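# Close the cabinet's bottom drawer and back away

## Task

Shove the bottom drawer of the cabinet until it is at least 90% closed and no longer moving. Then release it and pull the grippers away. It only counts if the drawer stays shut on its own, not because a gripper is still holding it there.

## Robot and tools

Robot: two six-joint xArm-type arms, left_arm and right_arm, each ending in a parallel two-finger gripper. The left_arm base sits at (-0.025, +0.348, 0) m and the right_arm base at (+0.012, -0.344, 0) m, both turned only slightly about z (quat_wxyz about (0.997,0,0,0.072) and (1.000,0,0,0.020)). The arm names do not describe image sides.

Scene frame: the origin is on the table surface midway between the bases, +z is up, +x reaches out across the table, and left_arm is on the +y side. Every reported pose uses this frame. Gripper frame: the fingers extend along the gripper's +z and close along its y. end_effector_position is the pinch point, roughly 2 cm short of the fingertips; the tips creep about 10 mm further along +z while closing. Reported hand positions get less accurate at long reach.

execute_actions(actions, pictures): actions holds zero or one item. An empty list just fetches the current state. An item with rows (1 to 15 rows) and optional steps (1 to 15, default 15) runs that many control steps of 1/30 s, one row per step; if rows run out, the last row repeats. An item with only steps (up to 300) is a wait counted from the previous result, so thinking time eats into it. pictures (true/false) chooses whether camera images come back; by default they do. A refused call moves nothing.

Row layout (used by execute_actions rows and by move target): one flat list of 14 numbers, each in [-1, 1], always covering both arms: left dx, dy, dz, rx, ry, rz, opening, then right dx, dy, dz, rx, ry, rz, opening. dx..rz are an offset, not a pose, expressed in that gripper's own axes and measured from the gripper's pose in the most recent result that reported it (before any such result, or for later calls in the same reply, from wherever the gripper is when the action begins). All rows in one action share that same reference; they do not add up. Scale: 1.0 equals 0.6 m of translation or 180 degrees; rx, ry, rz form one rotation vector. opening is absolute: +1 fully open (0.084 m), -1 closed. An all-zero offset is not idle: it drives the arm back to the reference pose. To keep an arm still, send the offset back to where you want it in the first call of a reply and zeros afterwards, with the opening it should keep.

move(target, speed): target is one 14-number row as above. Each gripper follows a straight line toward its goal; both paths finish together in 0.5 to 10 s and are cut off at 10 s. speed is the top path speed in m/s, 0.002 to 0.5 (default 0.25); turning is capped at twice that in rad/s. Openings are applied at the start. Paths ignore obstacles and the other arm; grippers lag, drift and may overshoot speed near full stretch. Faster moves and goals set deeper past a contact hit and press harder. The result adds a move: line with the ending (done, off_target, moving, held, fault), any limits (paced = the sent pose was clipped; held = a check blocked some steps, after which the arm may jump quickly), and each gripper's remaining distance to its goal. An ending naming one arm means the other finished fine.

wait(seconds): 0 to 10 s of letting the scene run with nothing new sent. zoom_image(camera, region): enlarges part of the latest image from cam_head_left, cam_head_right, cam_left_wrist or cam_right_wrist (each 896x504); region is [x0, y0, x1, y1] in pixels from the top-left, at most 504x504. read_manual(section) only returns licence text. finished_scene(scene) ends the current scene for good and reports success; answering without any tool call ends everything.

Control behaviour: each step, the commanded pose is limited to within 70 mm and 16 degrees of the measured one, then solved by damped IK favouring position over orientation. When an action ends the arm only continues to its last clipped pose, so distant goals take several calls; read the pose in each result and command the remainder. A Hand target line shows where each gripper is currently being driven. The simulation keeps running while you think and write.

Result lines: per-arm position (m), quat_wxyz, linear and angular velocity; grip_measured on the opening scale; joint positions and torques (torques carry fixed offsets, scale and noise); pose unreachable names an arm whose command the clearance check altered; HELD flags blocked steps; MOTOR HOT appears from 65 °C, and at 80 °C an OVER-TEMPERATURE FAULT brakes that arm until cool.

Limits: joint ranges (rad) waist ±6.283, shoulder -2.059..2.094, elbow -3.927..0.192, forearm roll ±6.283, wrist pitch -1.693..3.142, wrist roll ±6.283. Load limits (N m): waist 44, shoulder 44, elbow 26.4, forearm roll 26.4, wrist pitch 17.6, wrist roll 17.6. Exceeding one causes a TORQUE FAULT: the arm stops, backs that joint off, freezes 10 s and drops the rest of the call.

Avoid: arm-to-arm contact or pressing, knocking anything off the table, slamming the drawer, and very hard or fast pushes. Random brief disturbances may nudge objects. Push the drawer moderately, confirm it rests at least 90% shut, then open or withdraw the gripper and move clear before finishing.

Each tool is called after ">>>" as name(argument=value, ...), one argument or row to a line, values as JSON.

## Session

>>> execute_actions(
  actions=[],
)

Scene clock: 0.00 s of 3900.00 s.
left_arm: end_effector_position=(-0.0024, +0.7823, +0.3290) grip_measured=+1.00 end_effector_quat_wxyz=(-0.359, +0.719, -0.158, -0.574) end_effector_velocity=(-0.001, -0.000, -0.001) end_effector_angular_velocity=(-0.001, +0.001, +0.002) | right_arm: end_effector_position=(+0.3875, -0.7265, +0.2070) grip_measured=+1.00 end_effector_quat_wxyz=(-0.341, +0.696, -0.413, +0.479) end_effector_velocity=(+0.000, +0.000, +0.000) end_effector_angular_velocity=(-0.001, -0.001, +0.001)
Joint positions: left_arm=[ 0.805 -0.34  -0.549  1.602  1.399  0.551  0.084] | right_arm=[-1.206  0.144 -0.87   1.593  1.126 -1.216  0.084]
Joint velocities: left_arm=[ 0.001  0.001  0.001 -0.001  0.001 -0.     0.   ] | right_arm=[ 0.    -0.001  0.     0.001  0.    -0.001  0.   ]
Joint torques (N m, as the arm reports them, + toward a larger angle): no reading
Motor temperatures (°C, as the motors report them): left_arm=[32 31 30 35 32 31] | right_arm=[30 31 28 30 29 33]
Hand target (left_arm): -0.002, +0.782, +0.329; -0.359, +0.719, -0.158, -0.574
Hand target (right_arm): +0.387, -0.727, +0.207; -0.341, +0.696, -0.413, +0.479

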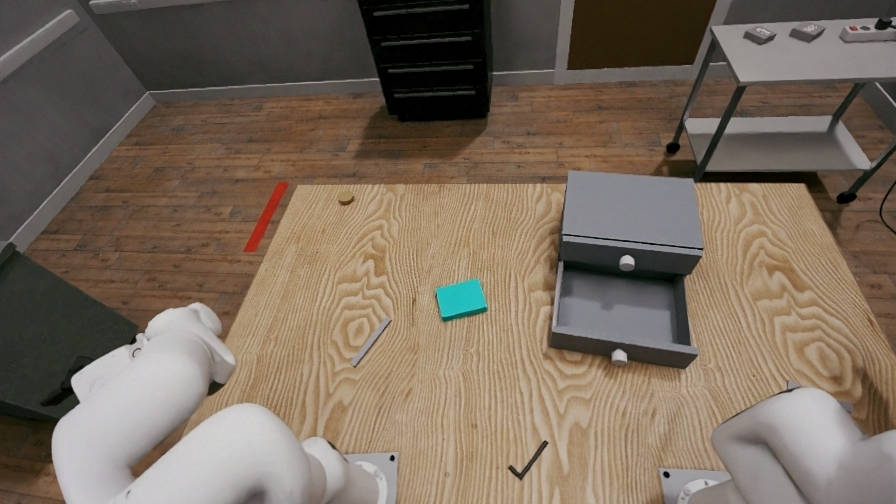

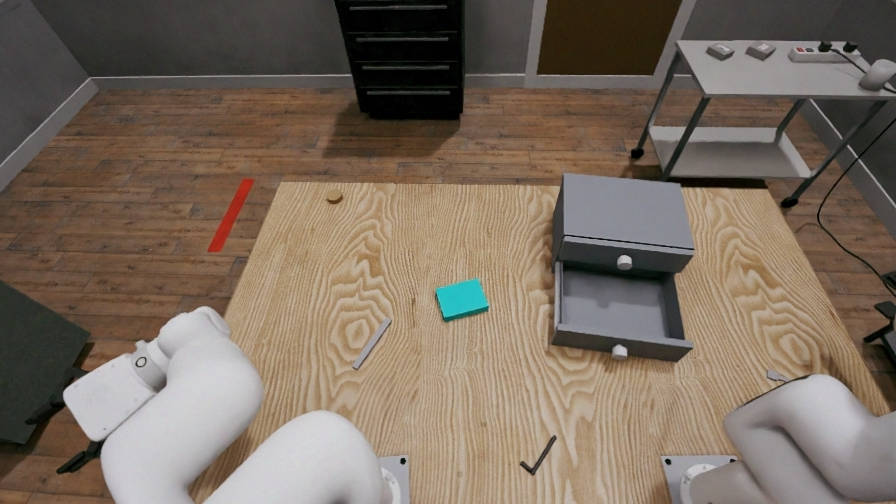

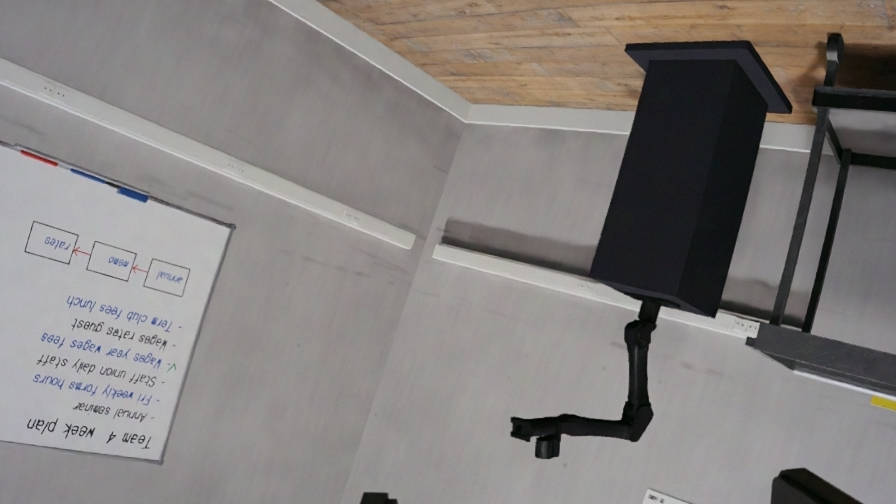

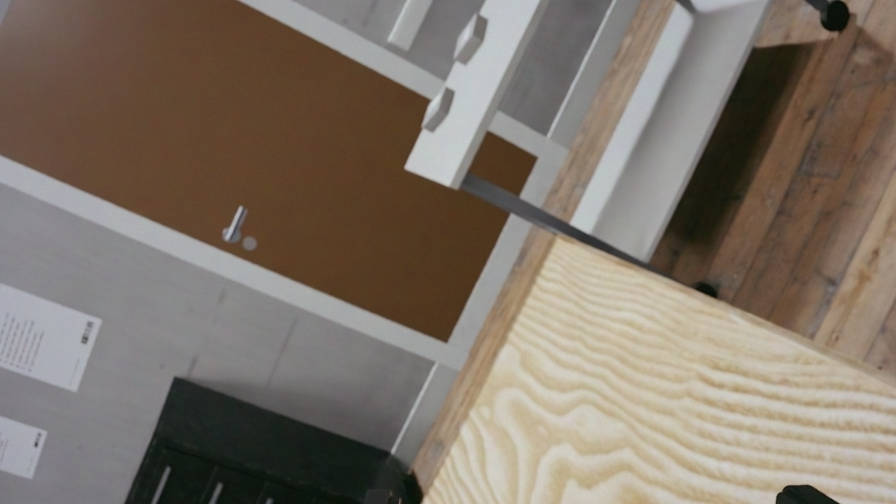

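>>> move(
  target=[0,0,0,0,0,0,1,-0.94,-0.058,-0.273,0,0,0,-1],
  speed=0.4,
)

Scene clock: 13.90 s of 3900.00 s.
left_arm: end_effector_position=(-0.0024, +0.7823, +0.3290) grip_measured=+1.00 end_effector_quat_wxyz=(-0.359, +0.719, -0.158, -0.574) end_effector_velocity=(+0.001, +0.000, -0.001) end_effector_angular_velocity=(-0.001, -0.000, -0.002) | right_arm: end_effector_position=(+0.3043, -0.5411, +0.1440) grip_measured=-1.00 end_effector_quat_wxyz=(-0.347, +0.697, -0.409, +0.476) end_effector_velocity=(-0.000, +0.000, -0.000) end_effector_angular_velocity=(+0.001, +0.001, -0.001)
Joint positions: left_arm=[ 0.805 -0.34  -0.549  1.602  1.399  0.551  0.084] | right_arm=[-1.242 -0.28  -0.189  1.666  1.173 -1.488  0.   ]
Joint velocities: left_arm=[-0.001  0.001  0.     0.    -0.001 -0.     0.   ] | right_arm=[-0.    -0.001  0.001 -0.    -0.001  0.001  0.   ]
Joint torques (N m, as the arm reports them, + toward a larger angle): left_arm=[ -0.48 -13.04 -23.44   1.43   0.8    0.72] | right_arm=[-0.01 -3.68 -8.79  0.93  1.75  0.5 ]
Motor temperatures (°C, as the motors report them): left_arm=[32 31 32 35 32 31] | right_arm=[30 31 30 30 29 33]
Hand target (left_arm): -0.002, +0.782, +0.329; -0.359, +0.719, -0.158, -0.574
Hand target (right_arm): +0.304, -0.541, +0.144; -0.347, +0.697, -0.409, +0.476
Off the commanded pose (left_arm): 0.000 m, 0 deg.
Off the commanded pose (right_arm): 0.377 m, 1 deg; position clipped at the last step of the last action.
After step 90, 9.07 s passed at rest.
move: held (right_arm); limits=paced,held; held on 30 of 55 steps (right_arm), including the last (right_arm)
pose unreachable (right arm): on one or more control steps of this call this arm could not follow its commanded pose, so it was not sent that pose on those steps. On the call's last step it was still not sent that pose. It may still have moved: this result reports where it is.
cause: the commanded pose would bring two parts of the arm too close to each other (joints 2 (shoulder) to 4 (forearm roll) lie between them).

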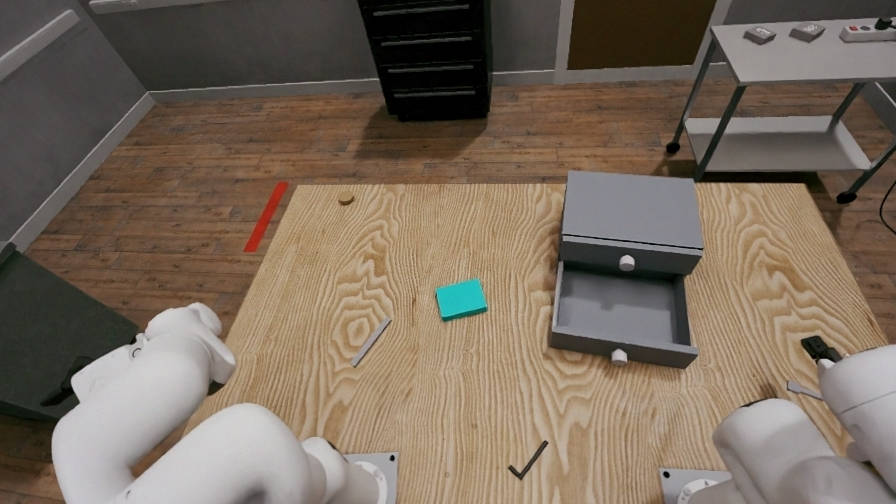

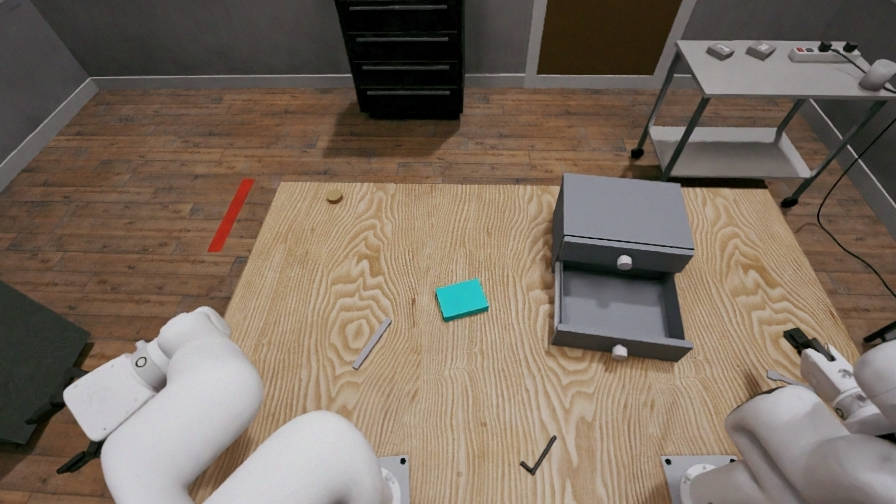

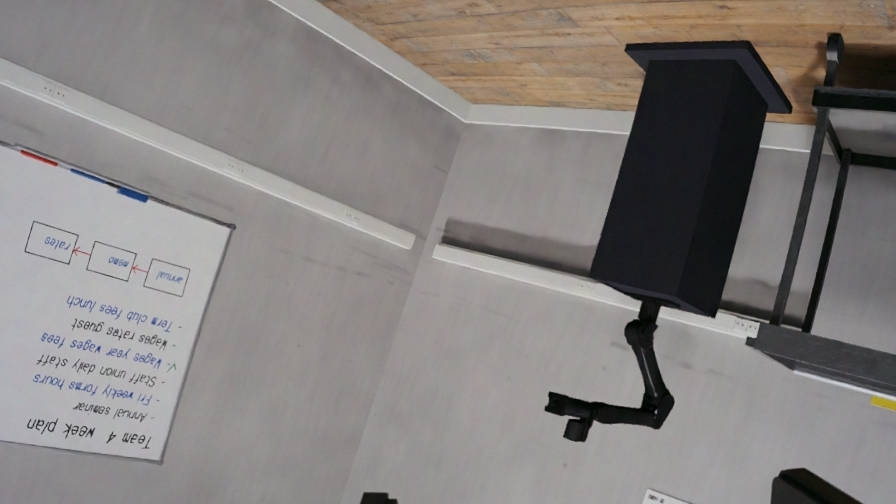

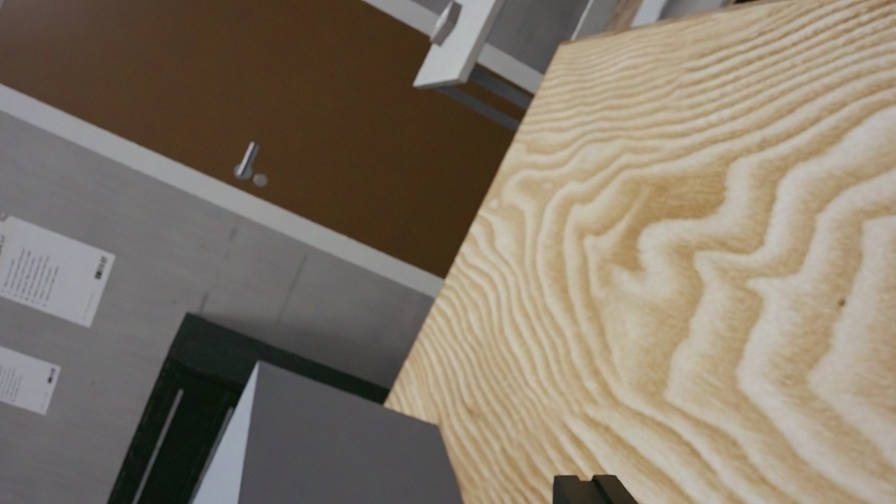

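>>> move(
  target=[0,0,0,0,0,0,1,-0.5,-0.325,-0.22,-0.35,-0.154,0,-1],
  speed=0.3,
)

Scene clock: 25.43 s of 3900.00 s.
left_arm: end_effector_position=(-0.0024, +0.7823, +0.3290) grip_measured=+1.00 end_effector_quat_wxyz=(-0.359, +0.719, -0.158, -0.574) end_effector_velocity=(+0.000, -0.000, -0.000) end_effector_angular_velocity=(+0.000, +0.001, -0.000) | right_arm: end_effector_position=(+0.2954, -0.5159, +0.1481) grip_measured=-1.00 end_effector_quat_wxyz=(-0.332, +0.717, -0.415, +0.451) end_effector_velocity=(-0.000, +0.000, -0.000) end_effector_angular_velocity=(+0.001, +0.001, +0.001)
Joint positions: left_arm=[ 0.805 -0.34  -0.549  1.602  1.399  0.551  0.084] | right_arm=[-1.181 -0.486 -0.092  1.616  1.081 -1.354  0.   ]
Joint velocities: left_arm=[-0.001 -0.     0.001  0.     0.001 -0.     0.   ] | right_arm=[ 0.     0.    -0.    -0.001 -0.     0.001  0.   ]
Joint torques (N m, as the arm reports them, + toward a larger angle): left_arm=[ -0.2  -12.79 -23.46   1.37   0.83   0.8 ] | right_arm=[-0.17 -1.64 -9.69  0.98  1.52  0.5 ]
Motor temperatures (°C, as the motors report them): left_arm=[32 31 32 35 32 31] | right_arm=[30 31 30 30 29 33]
Hand target (left_arm): -0.002, +0.782, +0.329; -0.359, +0.719, -0.158, -0.574
Hand target (right_arm): +0.295, -0.516, +0.148; -0.332, +0.717, -0.415, +0.451
Off the commanded pose (left_arm): 0.000 m, 0 deg.
Off the commanded pose (right_arm): 0.355 m, 65 deg; position and orientation clipped at the last step of the last action.
After step 110, 5.53 s passed at rest.
move: held (right_arm); limits=paced,held; held on 59 of 70 steps (right_arm), including the last (right_arm)
pose unreachable (right arm): on one or more control steps of this call this arm could not follow its commanded pose, so it was not sent that pose on those steps. On the call's last step it was still not sent that pose. It may still have moved: this result reports where it is.
cause: the commanded pose would bring two parts of the arm too close to each other (joints 2 (shoulder) to 4 (forearm roll) lie between them).

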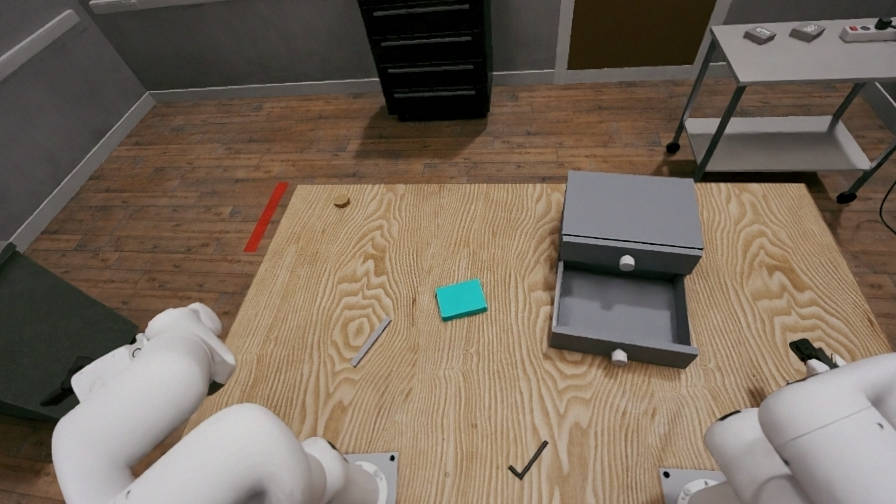

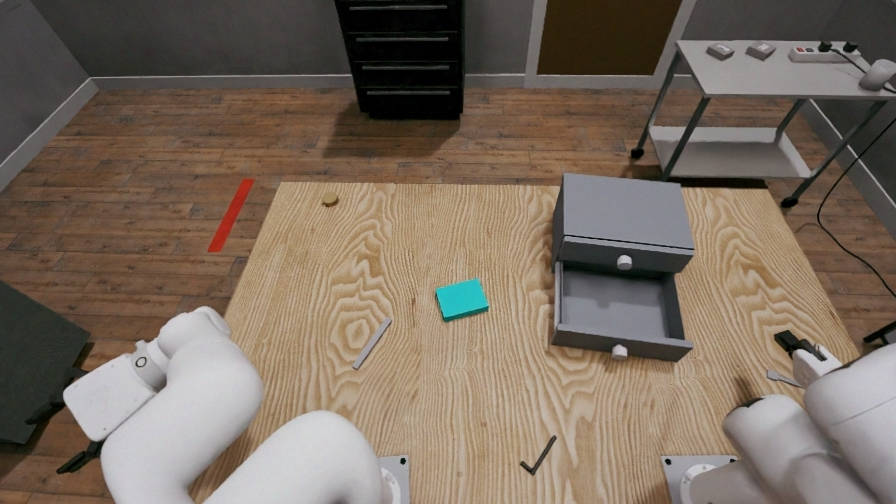

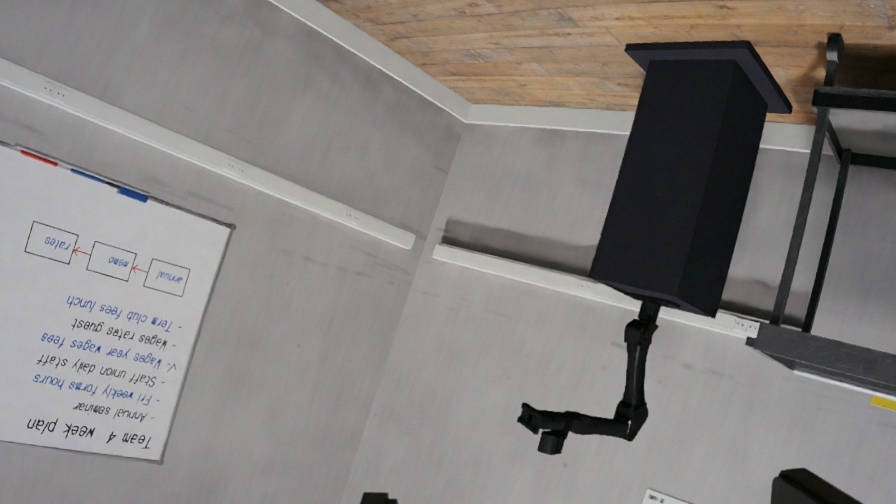

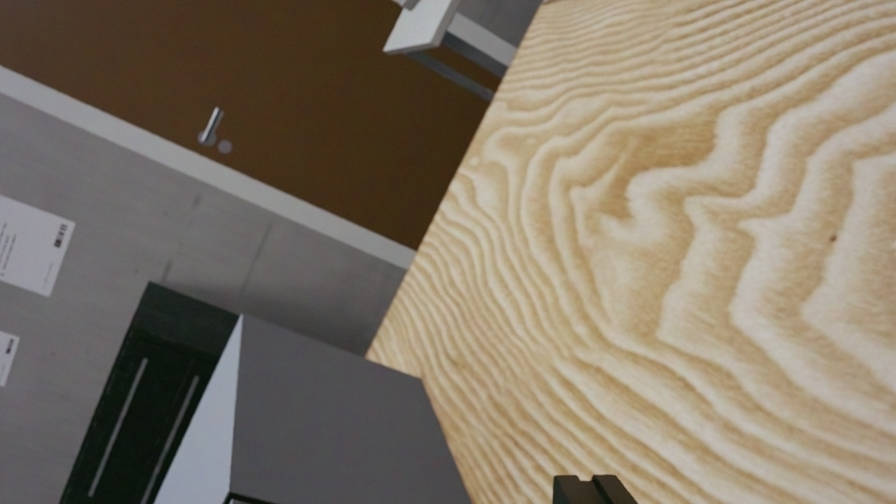

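>>> move(
  target=[0,0,0,0,0,0,1,0.13,-0.26,0.08,-0.35,-0.154,0,-1],
  speed=0.3,
)

Scene clock: 36.30 s of 3900.00 s.
left_arm: end_effector_position=(-0.0024, +0.7823, +0.3290) grip_measured=+1.00 end_effector_quat_wxyz=(-0.359, +0.719, -0.158, -0.574) end_effector_velocity=(-0.000, +0.000, -0.000) end_effector_angular_velocity=(-0.000, -0.000, +0.001) | right_arm: end_effector_position=(+0.4051, -0.5138, +0.2930) grip_measured=-1.00 end_effector_quat_wxyz=(+0.003, +0.866, -0.500, -0.003) end_effector_velocity=(+0.001, +0.000, +0.001) end_effector_angular_velocity=(+0.001, +0.007, +0.003)
Joint positions: left_arm=[ 0.805 -0.34  -0.549  1.602  1.399  0.551  0.084] | right_arm=[-0.445 -0.176 -1.14  -0.006  1.322  0.644  0.   ]
Joint velocities: left_arm=[ 0.001 -0.    -0.    -0.    -0.     0.    -0.   ] | right_arm=[ 0.002  0.009 -0.015 -0.002  0.013 -0.     0.   ]
Joint torques (N m, as the arm reports them, + toward a larger angle): left_arm=[ -0.25 -13.05 -23.49   1.37   0.82   0.72] | right_arm=[ -0.11  -9.22 -12.59  -0.03  -0.35   0.55]
Motor temperatures (°C, as the motors report them): left_arm=[32 31 33 35 32 31] | right_arm=[30 31 30 30 29 33]
Hand target (left_arm): -0.002, +0.782, +0.329; -0.359, +0.719, -0.158, -0.574
Hand target (right_arm): +0.405, -0.514, +0.293; +0.003, +0.866, -0.500, -0.003
Off the commanded pose (left_arm): 0.000 m, 0 deg.
Off the commanded pose (right_arm): 0.002 m, 0 deg.
After step 90, 5.30 s passed at rest.
move: done

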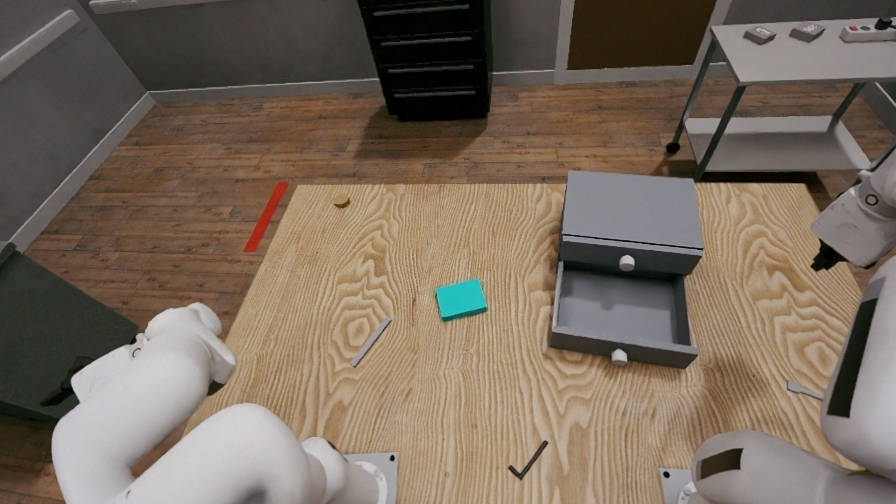

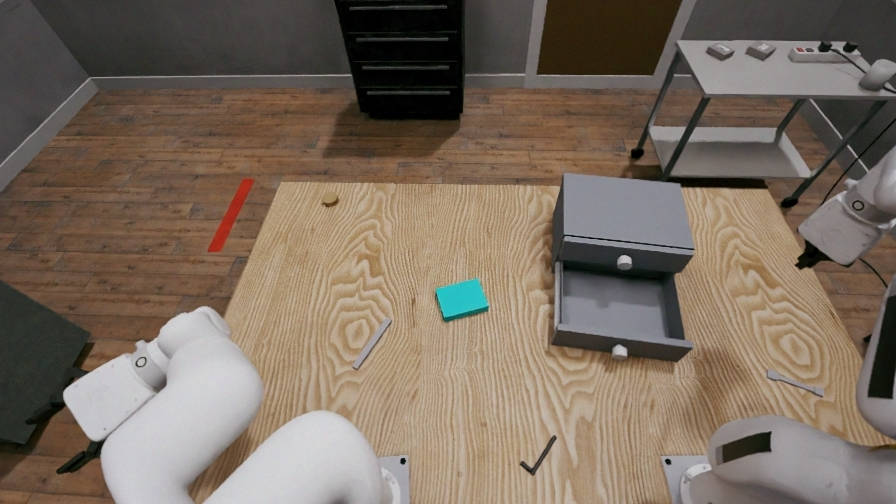

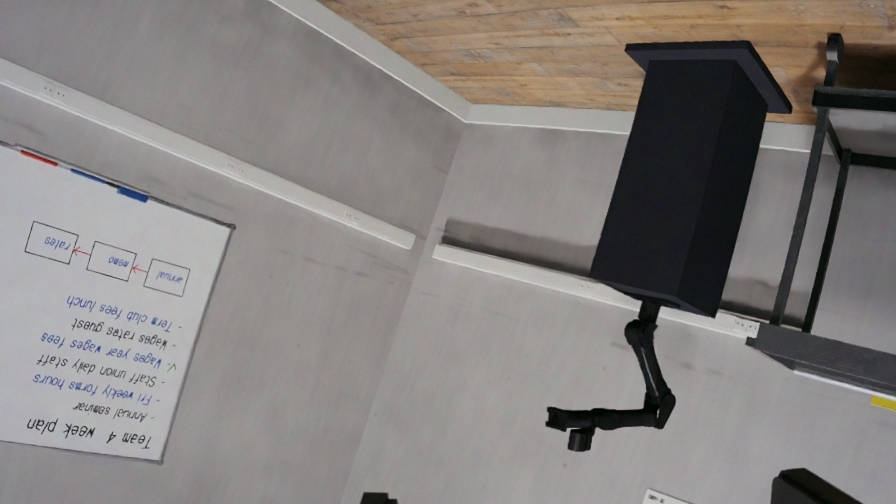

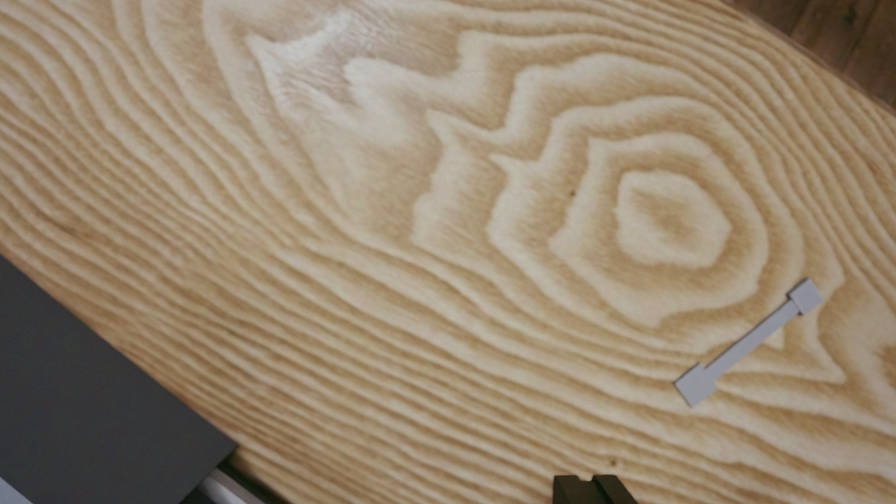

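>>> move(
  target=[0,0,0,0,0,0,1,-0.605,0.065,0,0,0,0,-1],
  speed=0.4,
)

>>> move(
  target=[0,0,0,0,0,0,1,0,0,0.37,0,0,0,-1],
  speed=0.3,
)

Scene clock: 46.63 s of 3900.00 s.
left_arm: end_effector_position=(-0.0024, +0.7823, +0.3290) grip_measured=+1.00 end_effector_quat_wxyz=(-0.359, +0.719, -0.158, -0.574) end_effector_velocity=(+0.000, +0.000, +0.000) end_effector_angular_velocity=(+0.000, -0.001, -0.001) | right_arm: end_effector_position=(+0.1906, -0.2190, +0.2946) grip_measured=-1.00 end_effector_quat_wxyz=(+0.002, +0.866, -0.501, -0.002) end_effector_velocity=(-0.001, +0.002, +0.001) end_effector_angular_velocity=(-0.007, -0.005, -0.002)
Joint positions: left_arm=[ 0.805 -0.34  -0.549  1.602  1.399  0.551  0.084] | right_arm=[ 0.567 -0.952 -0.599  0.002  1.557  1.656  0.   ]
Joint velocities: left_arm=[ 0.     0.001 -0.001 -0.    -0.001 -0.     0.   ] | right_arm=[ 0.018  0.002 -0.004 -0.008  0.002  0.02   0.   ]
Joint torques (N m, as the arm reports them, + toward a larger angle): left_arm=[ -0.44 -13.05 -23.37   1.27   0.82   0.74] | right_arm=[ -0.17   1.61 -12.24   0.    -0.3    0.62]
Motor temperatures (°C, as the motors report them): left_arm=[32 31 33 35 32 31] | right_arm=[30 31 31 30 29 33]
Hand target (left_arm): -0.002, +0.782, +0.329; -0.359, +0.719, -0.158, -0.574
Hand target (right_arm): +0.190, -0.219, +0.295; +0.002, +0.866, -0.501, -0.002
Off the commanded pose (left_arm): 0.000 m, 0 deg.
Off the commanded pose (right_arm): 0.001 m, 0 deg.
After step 90, 5.63 s passed at rest.
move: done; limits=paced

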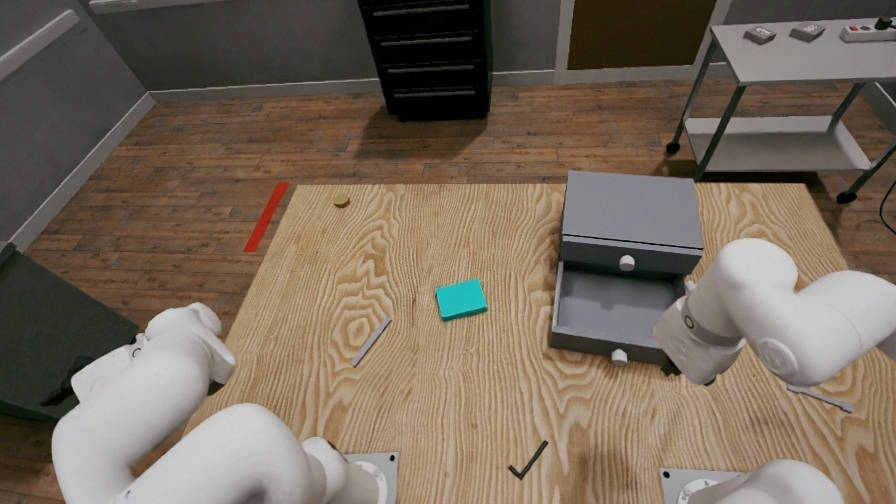

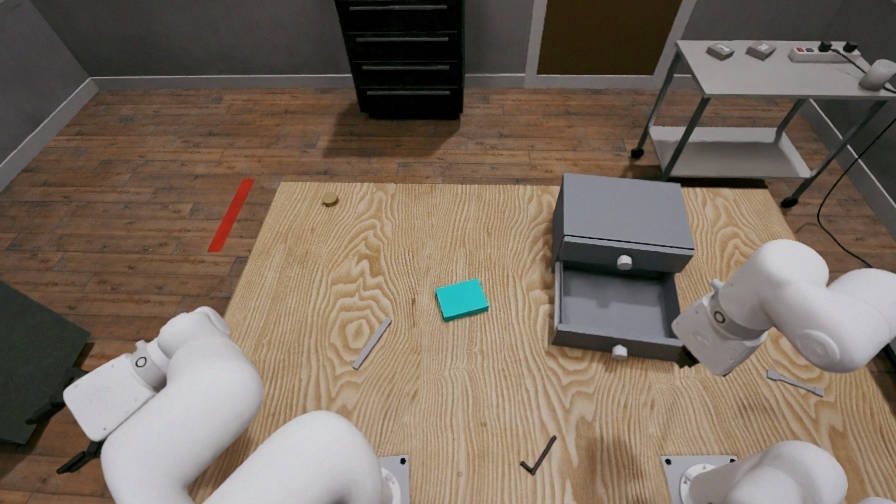

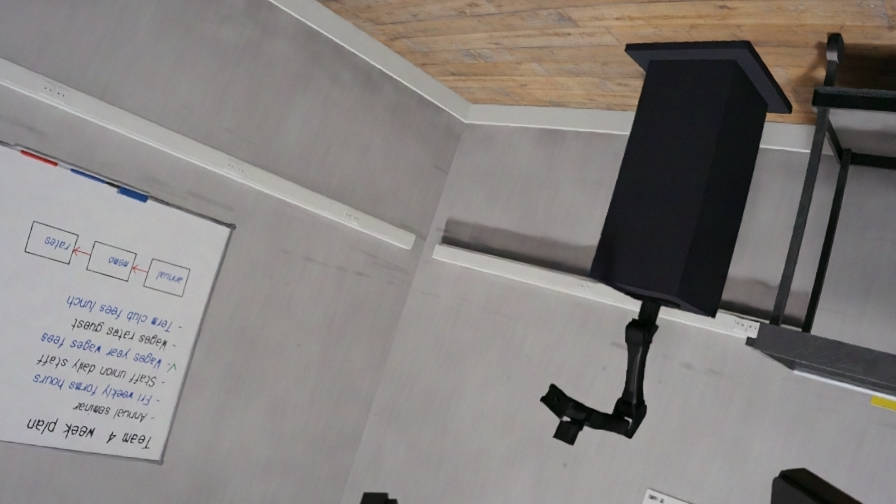

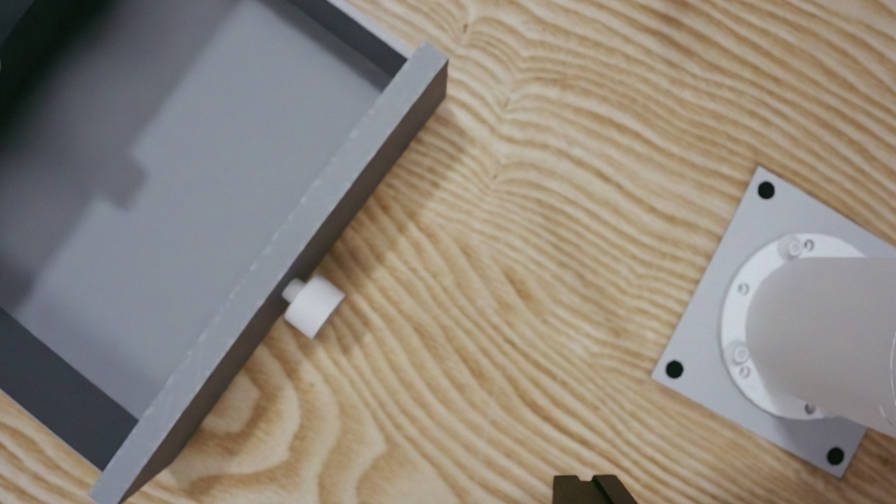

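Scene clock: 48.13 s of 3900.00 s.
left_arm: end_effector_position=(-0.0024, +0.7823, +0.3290) grip_measured=+1.00 end_effector_quat_wxyz=(-0.359, +0.719, -0.158, -0.574) end_effector_velocity=(-0.000, +0.000, +0.000) end_effector_angular_velocity=(+0.000, -0.000, +0.000) | right_arm: end_effector_position=(+0.1883, -0.2189, +0.0729) grip_measured=-1.00 end_effector_quat_wxyz=(+0.002, +0.866, -0.500, -0.002) end_effector_velocity=(+0.000, -0.000, -0.002) end_effector_angular_velocity=(-0.003, +0.004, +0.001)
Joint positions: left_arm=[ 0.805 -0.34  -0.549  1.602  1.399  0.551  0.084] | right_arm=[ 0.573 -0.76  -0.032  0.004  0.797  1.657  0.   ]
Joint velocities: left_arm=[ 0.  0. -0.  0. -0.  0. -0.] | right_arm=[-0.     0.017 -0.001 -0.    -0.011 -0.001  0.   ]
Joint torques (N m, as the arm reports them, + toward a larger angle): left_arm=[ -0.32 -12.84 -23.38   1.43   0.85   0.75] | right_arm=[ -0.02   0.46 -11.24   0.05  -0.21   0.52]
Motor temperatures (°C, as the motors report them): left_arm=[32 31 33 35 32 31] | right_arm=[30 31 31 30 29 33]
Hand target (left_arm): -0.002, +0.782, +0.329; -0.359, +0.719, -0.158, -0.574
Hand target (right_arm): +0.188, -0.219, +0.073; +0.002, +0.866, -0.500, -0.002
Off the commanded pose (left_arm): 0.000 m, 0 deg.
Off the commanded pose (right_arm): 0.001 m, 0 deg.
move: done

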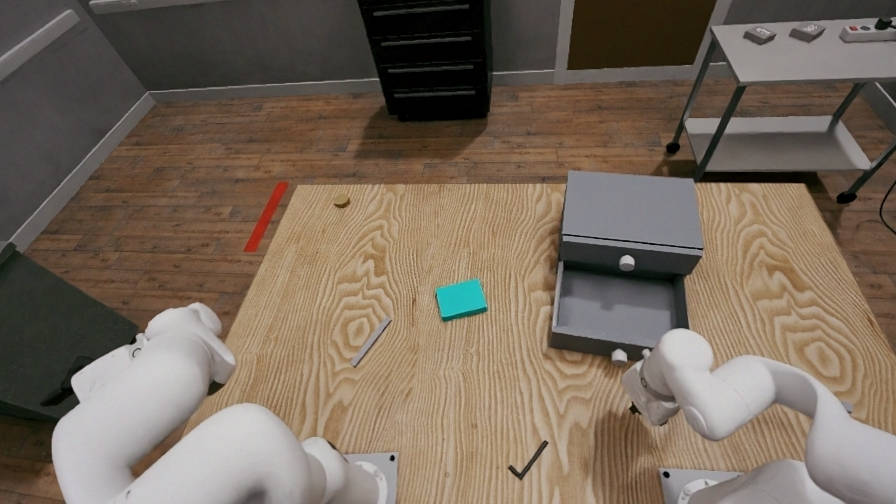

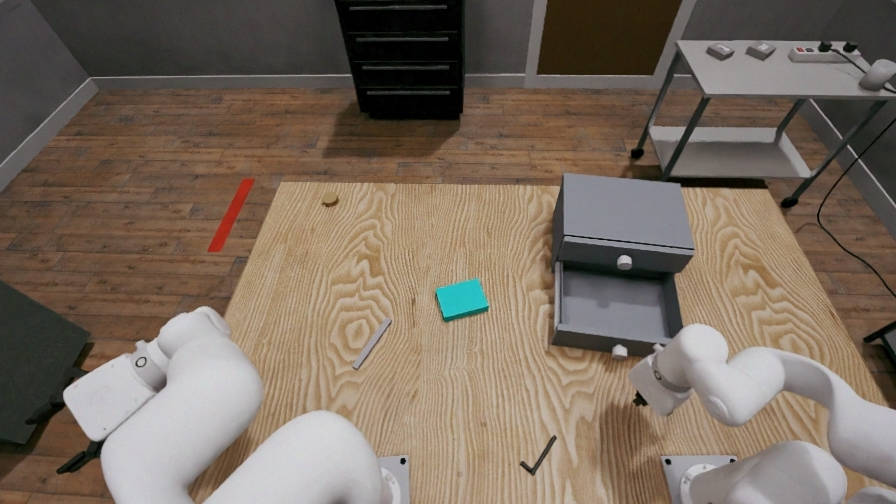

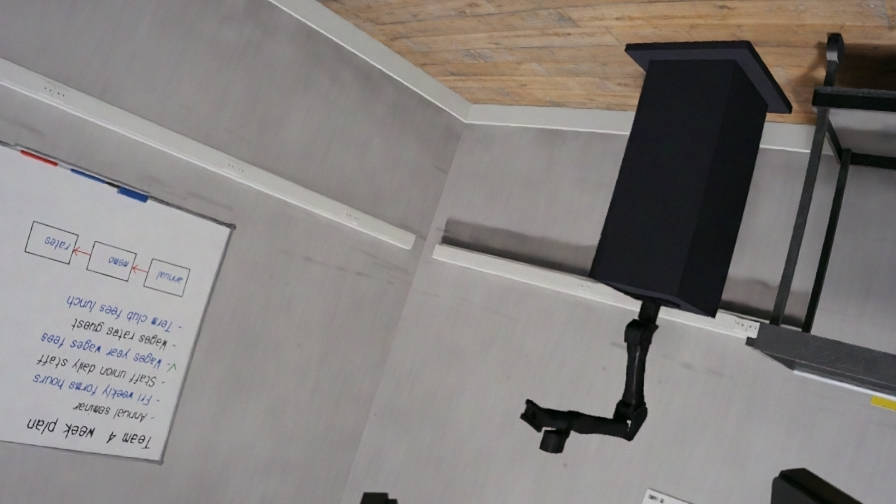

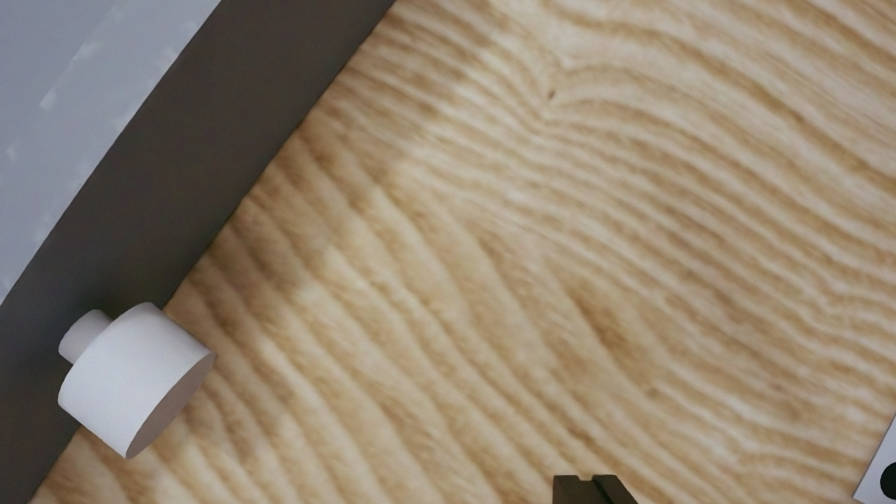

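Push +x 0.27 (gripper: dx 0.135, dy −0.234).

>>> move(
  target=[0,0,0,0,0,0,1,0.225,-0.39,0,0,0,0,-1],
  speed=0.12,
)

Scene clock: 53.43 s of 3900.00 s.
left_arm: end_effector_position=(-0.0024, +0.7823, +0.3290) grip_measured=+1.00 end_effector_quat_wxyz=(-0.359, +0.719, -0.158, -0.574) end_effector_velocity=(+0.000, -0.000, -0.000) end_effector_angular_velocity=(-0.001, +0.000, -0.001) | right_arm: end_effector_position=(+0.4331, -0.2206, +0.0582) grip_measured=-1.00 end_effector_quat_wxyz=(+0.024, +0.869, -0.494, -0.023) end_effector_velocity=(-0.001, -0.000, -0.003) end_effector_angular_velocity=(-0.003, +0.011, +0.000)
Joint positions: left_arm=[ 0.805 -0.34  -0.549  1.602  1.399  0.551  0.084] | right_arm=[ 0.244  0.194 -0.859  0.001  0.732  1.316  0.   ]
Joint velocities: left_arm=[-0.     0.     0.001  0.    -0.001  0.    -0.   ] | right_arm=[-0.     0.008 -0.005  0.     0.008 -0.001  0.   ]
Joint torques (N m, as the arm reports them, + toward a larger angle): left_arm=[ -0.36 -13.03 -23.55   1.33   0.77   0.72] | right_arm=[-30.14  -8.52 -28.17  -1.05  -9.05   2.79]
Motor temperatures (°C, as the motors report them): left_arm=[32 31 33 35 32 31] | right_arm=[30 31 31 30 30 33]
Hand target (left_arm): -0.002, +0.782, +0.329; -0.359, +0.719, -0.158, -0.574
Hand target (right_arm): +0.457, -0.219, +0.072; +0.002, +0.866, -0.500, -0.002
Off the commanded pose (left_arm): 0.000 m, 0 deg.
Off the commanded pose (right_arm): 0.029 m, 4 deg.
move: off_target (right_arm)

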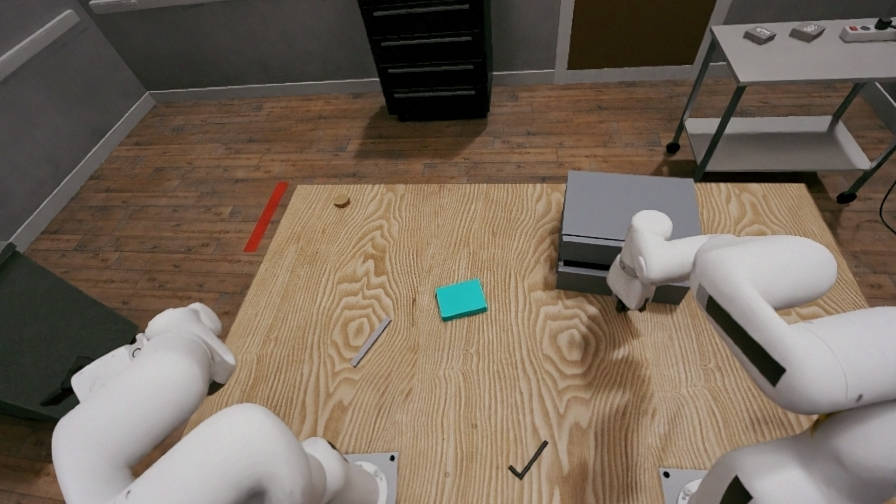

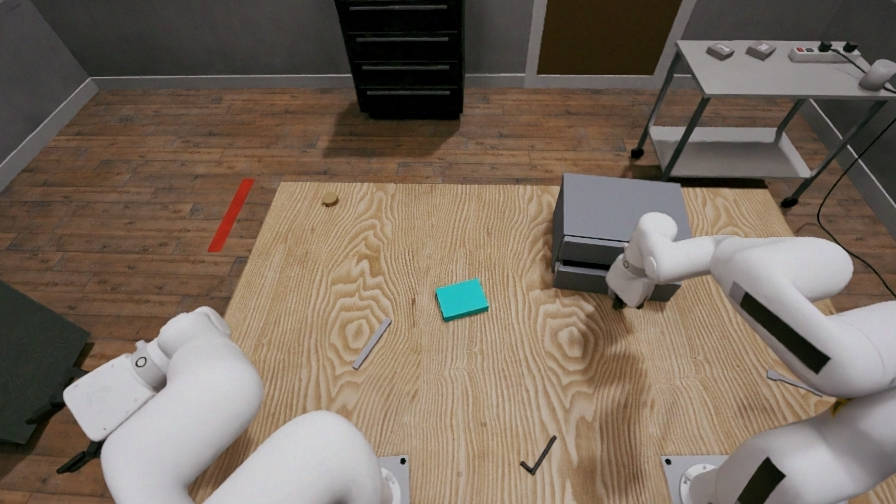

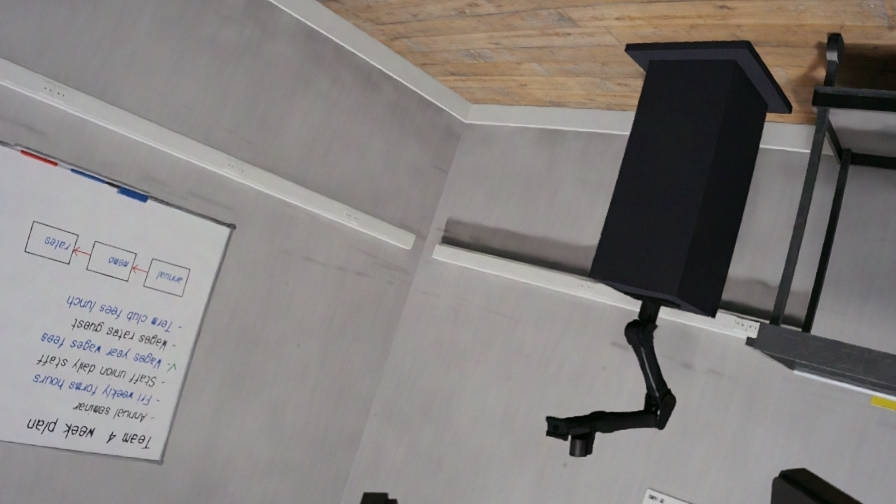

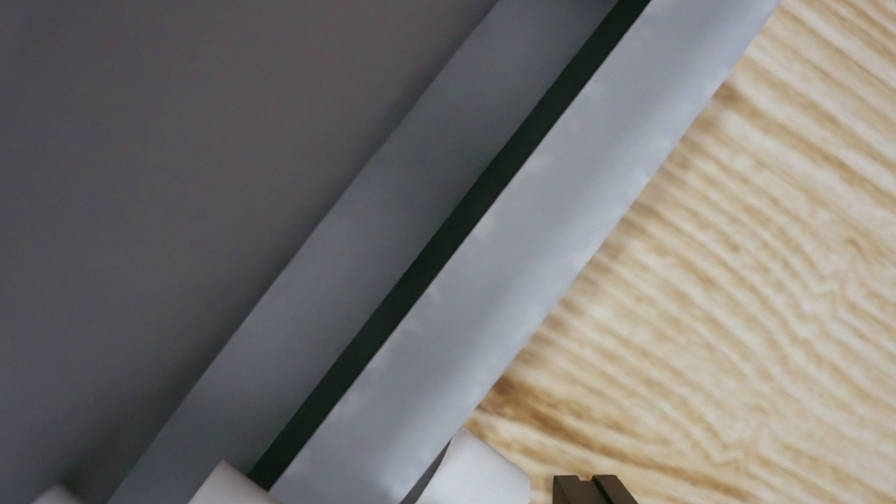

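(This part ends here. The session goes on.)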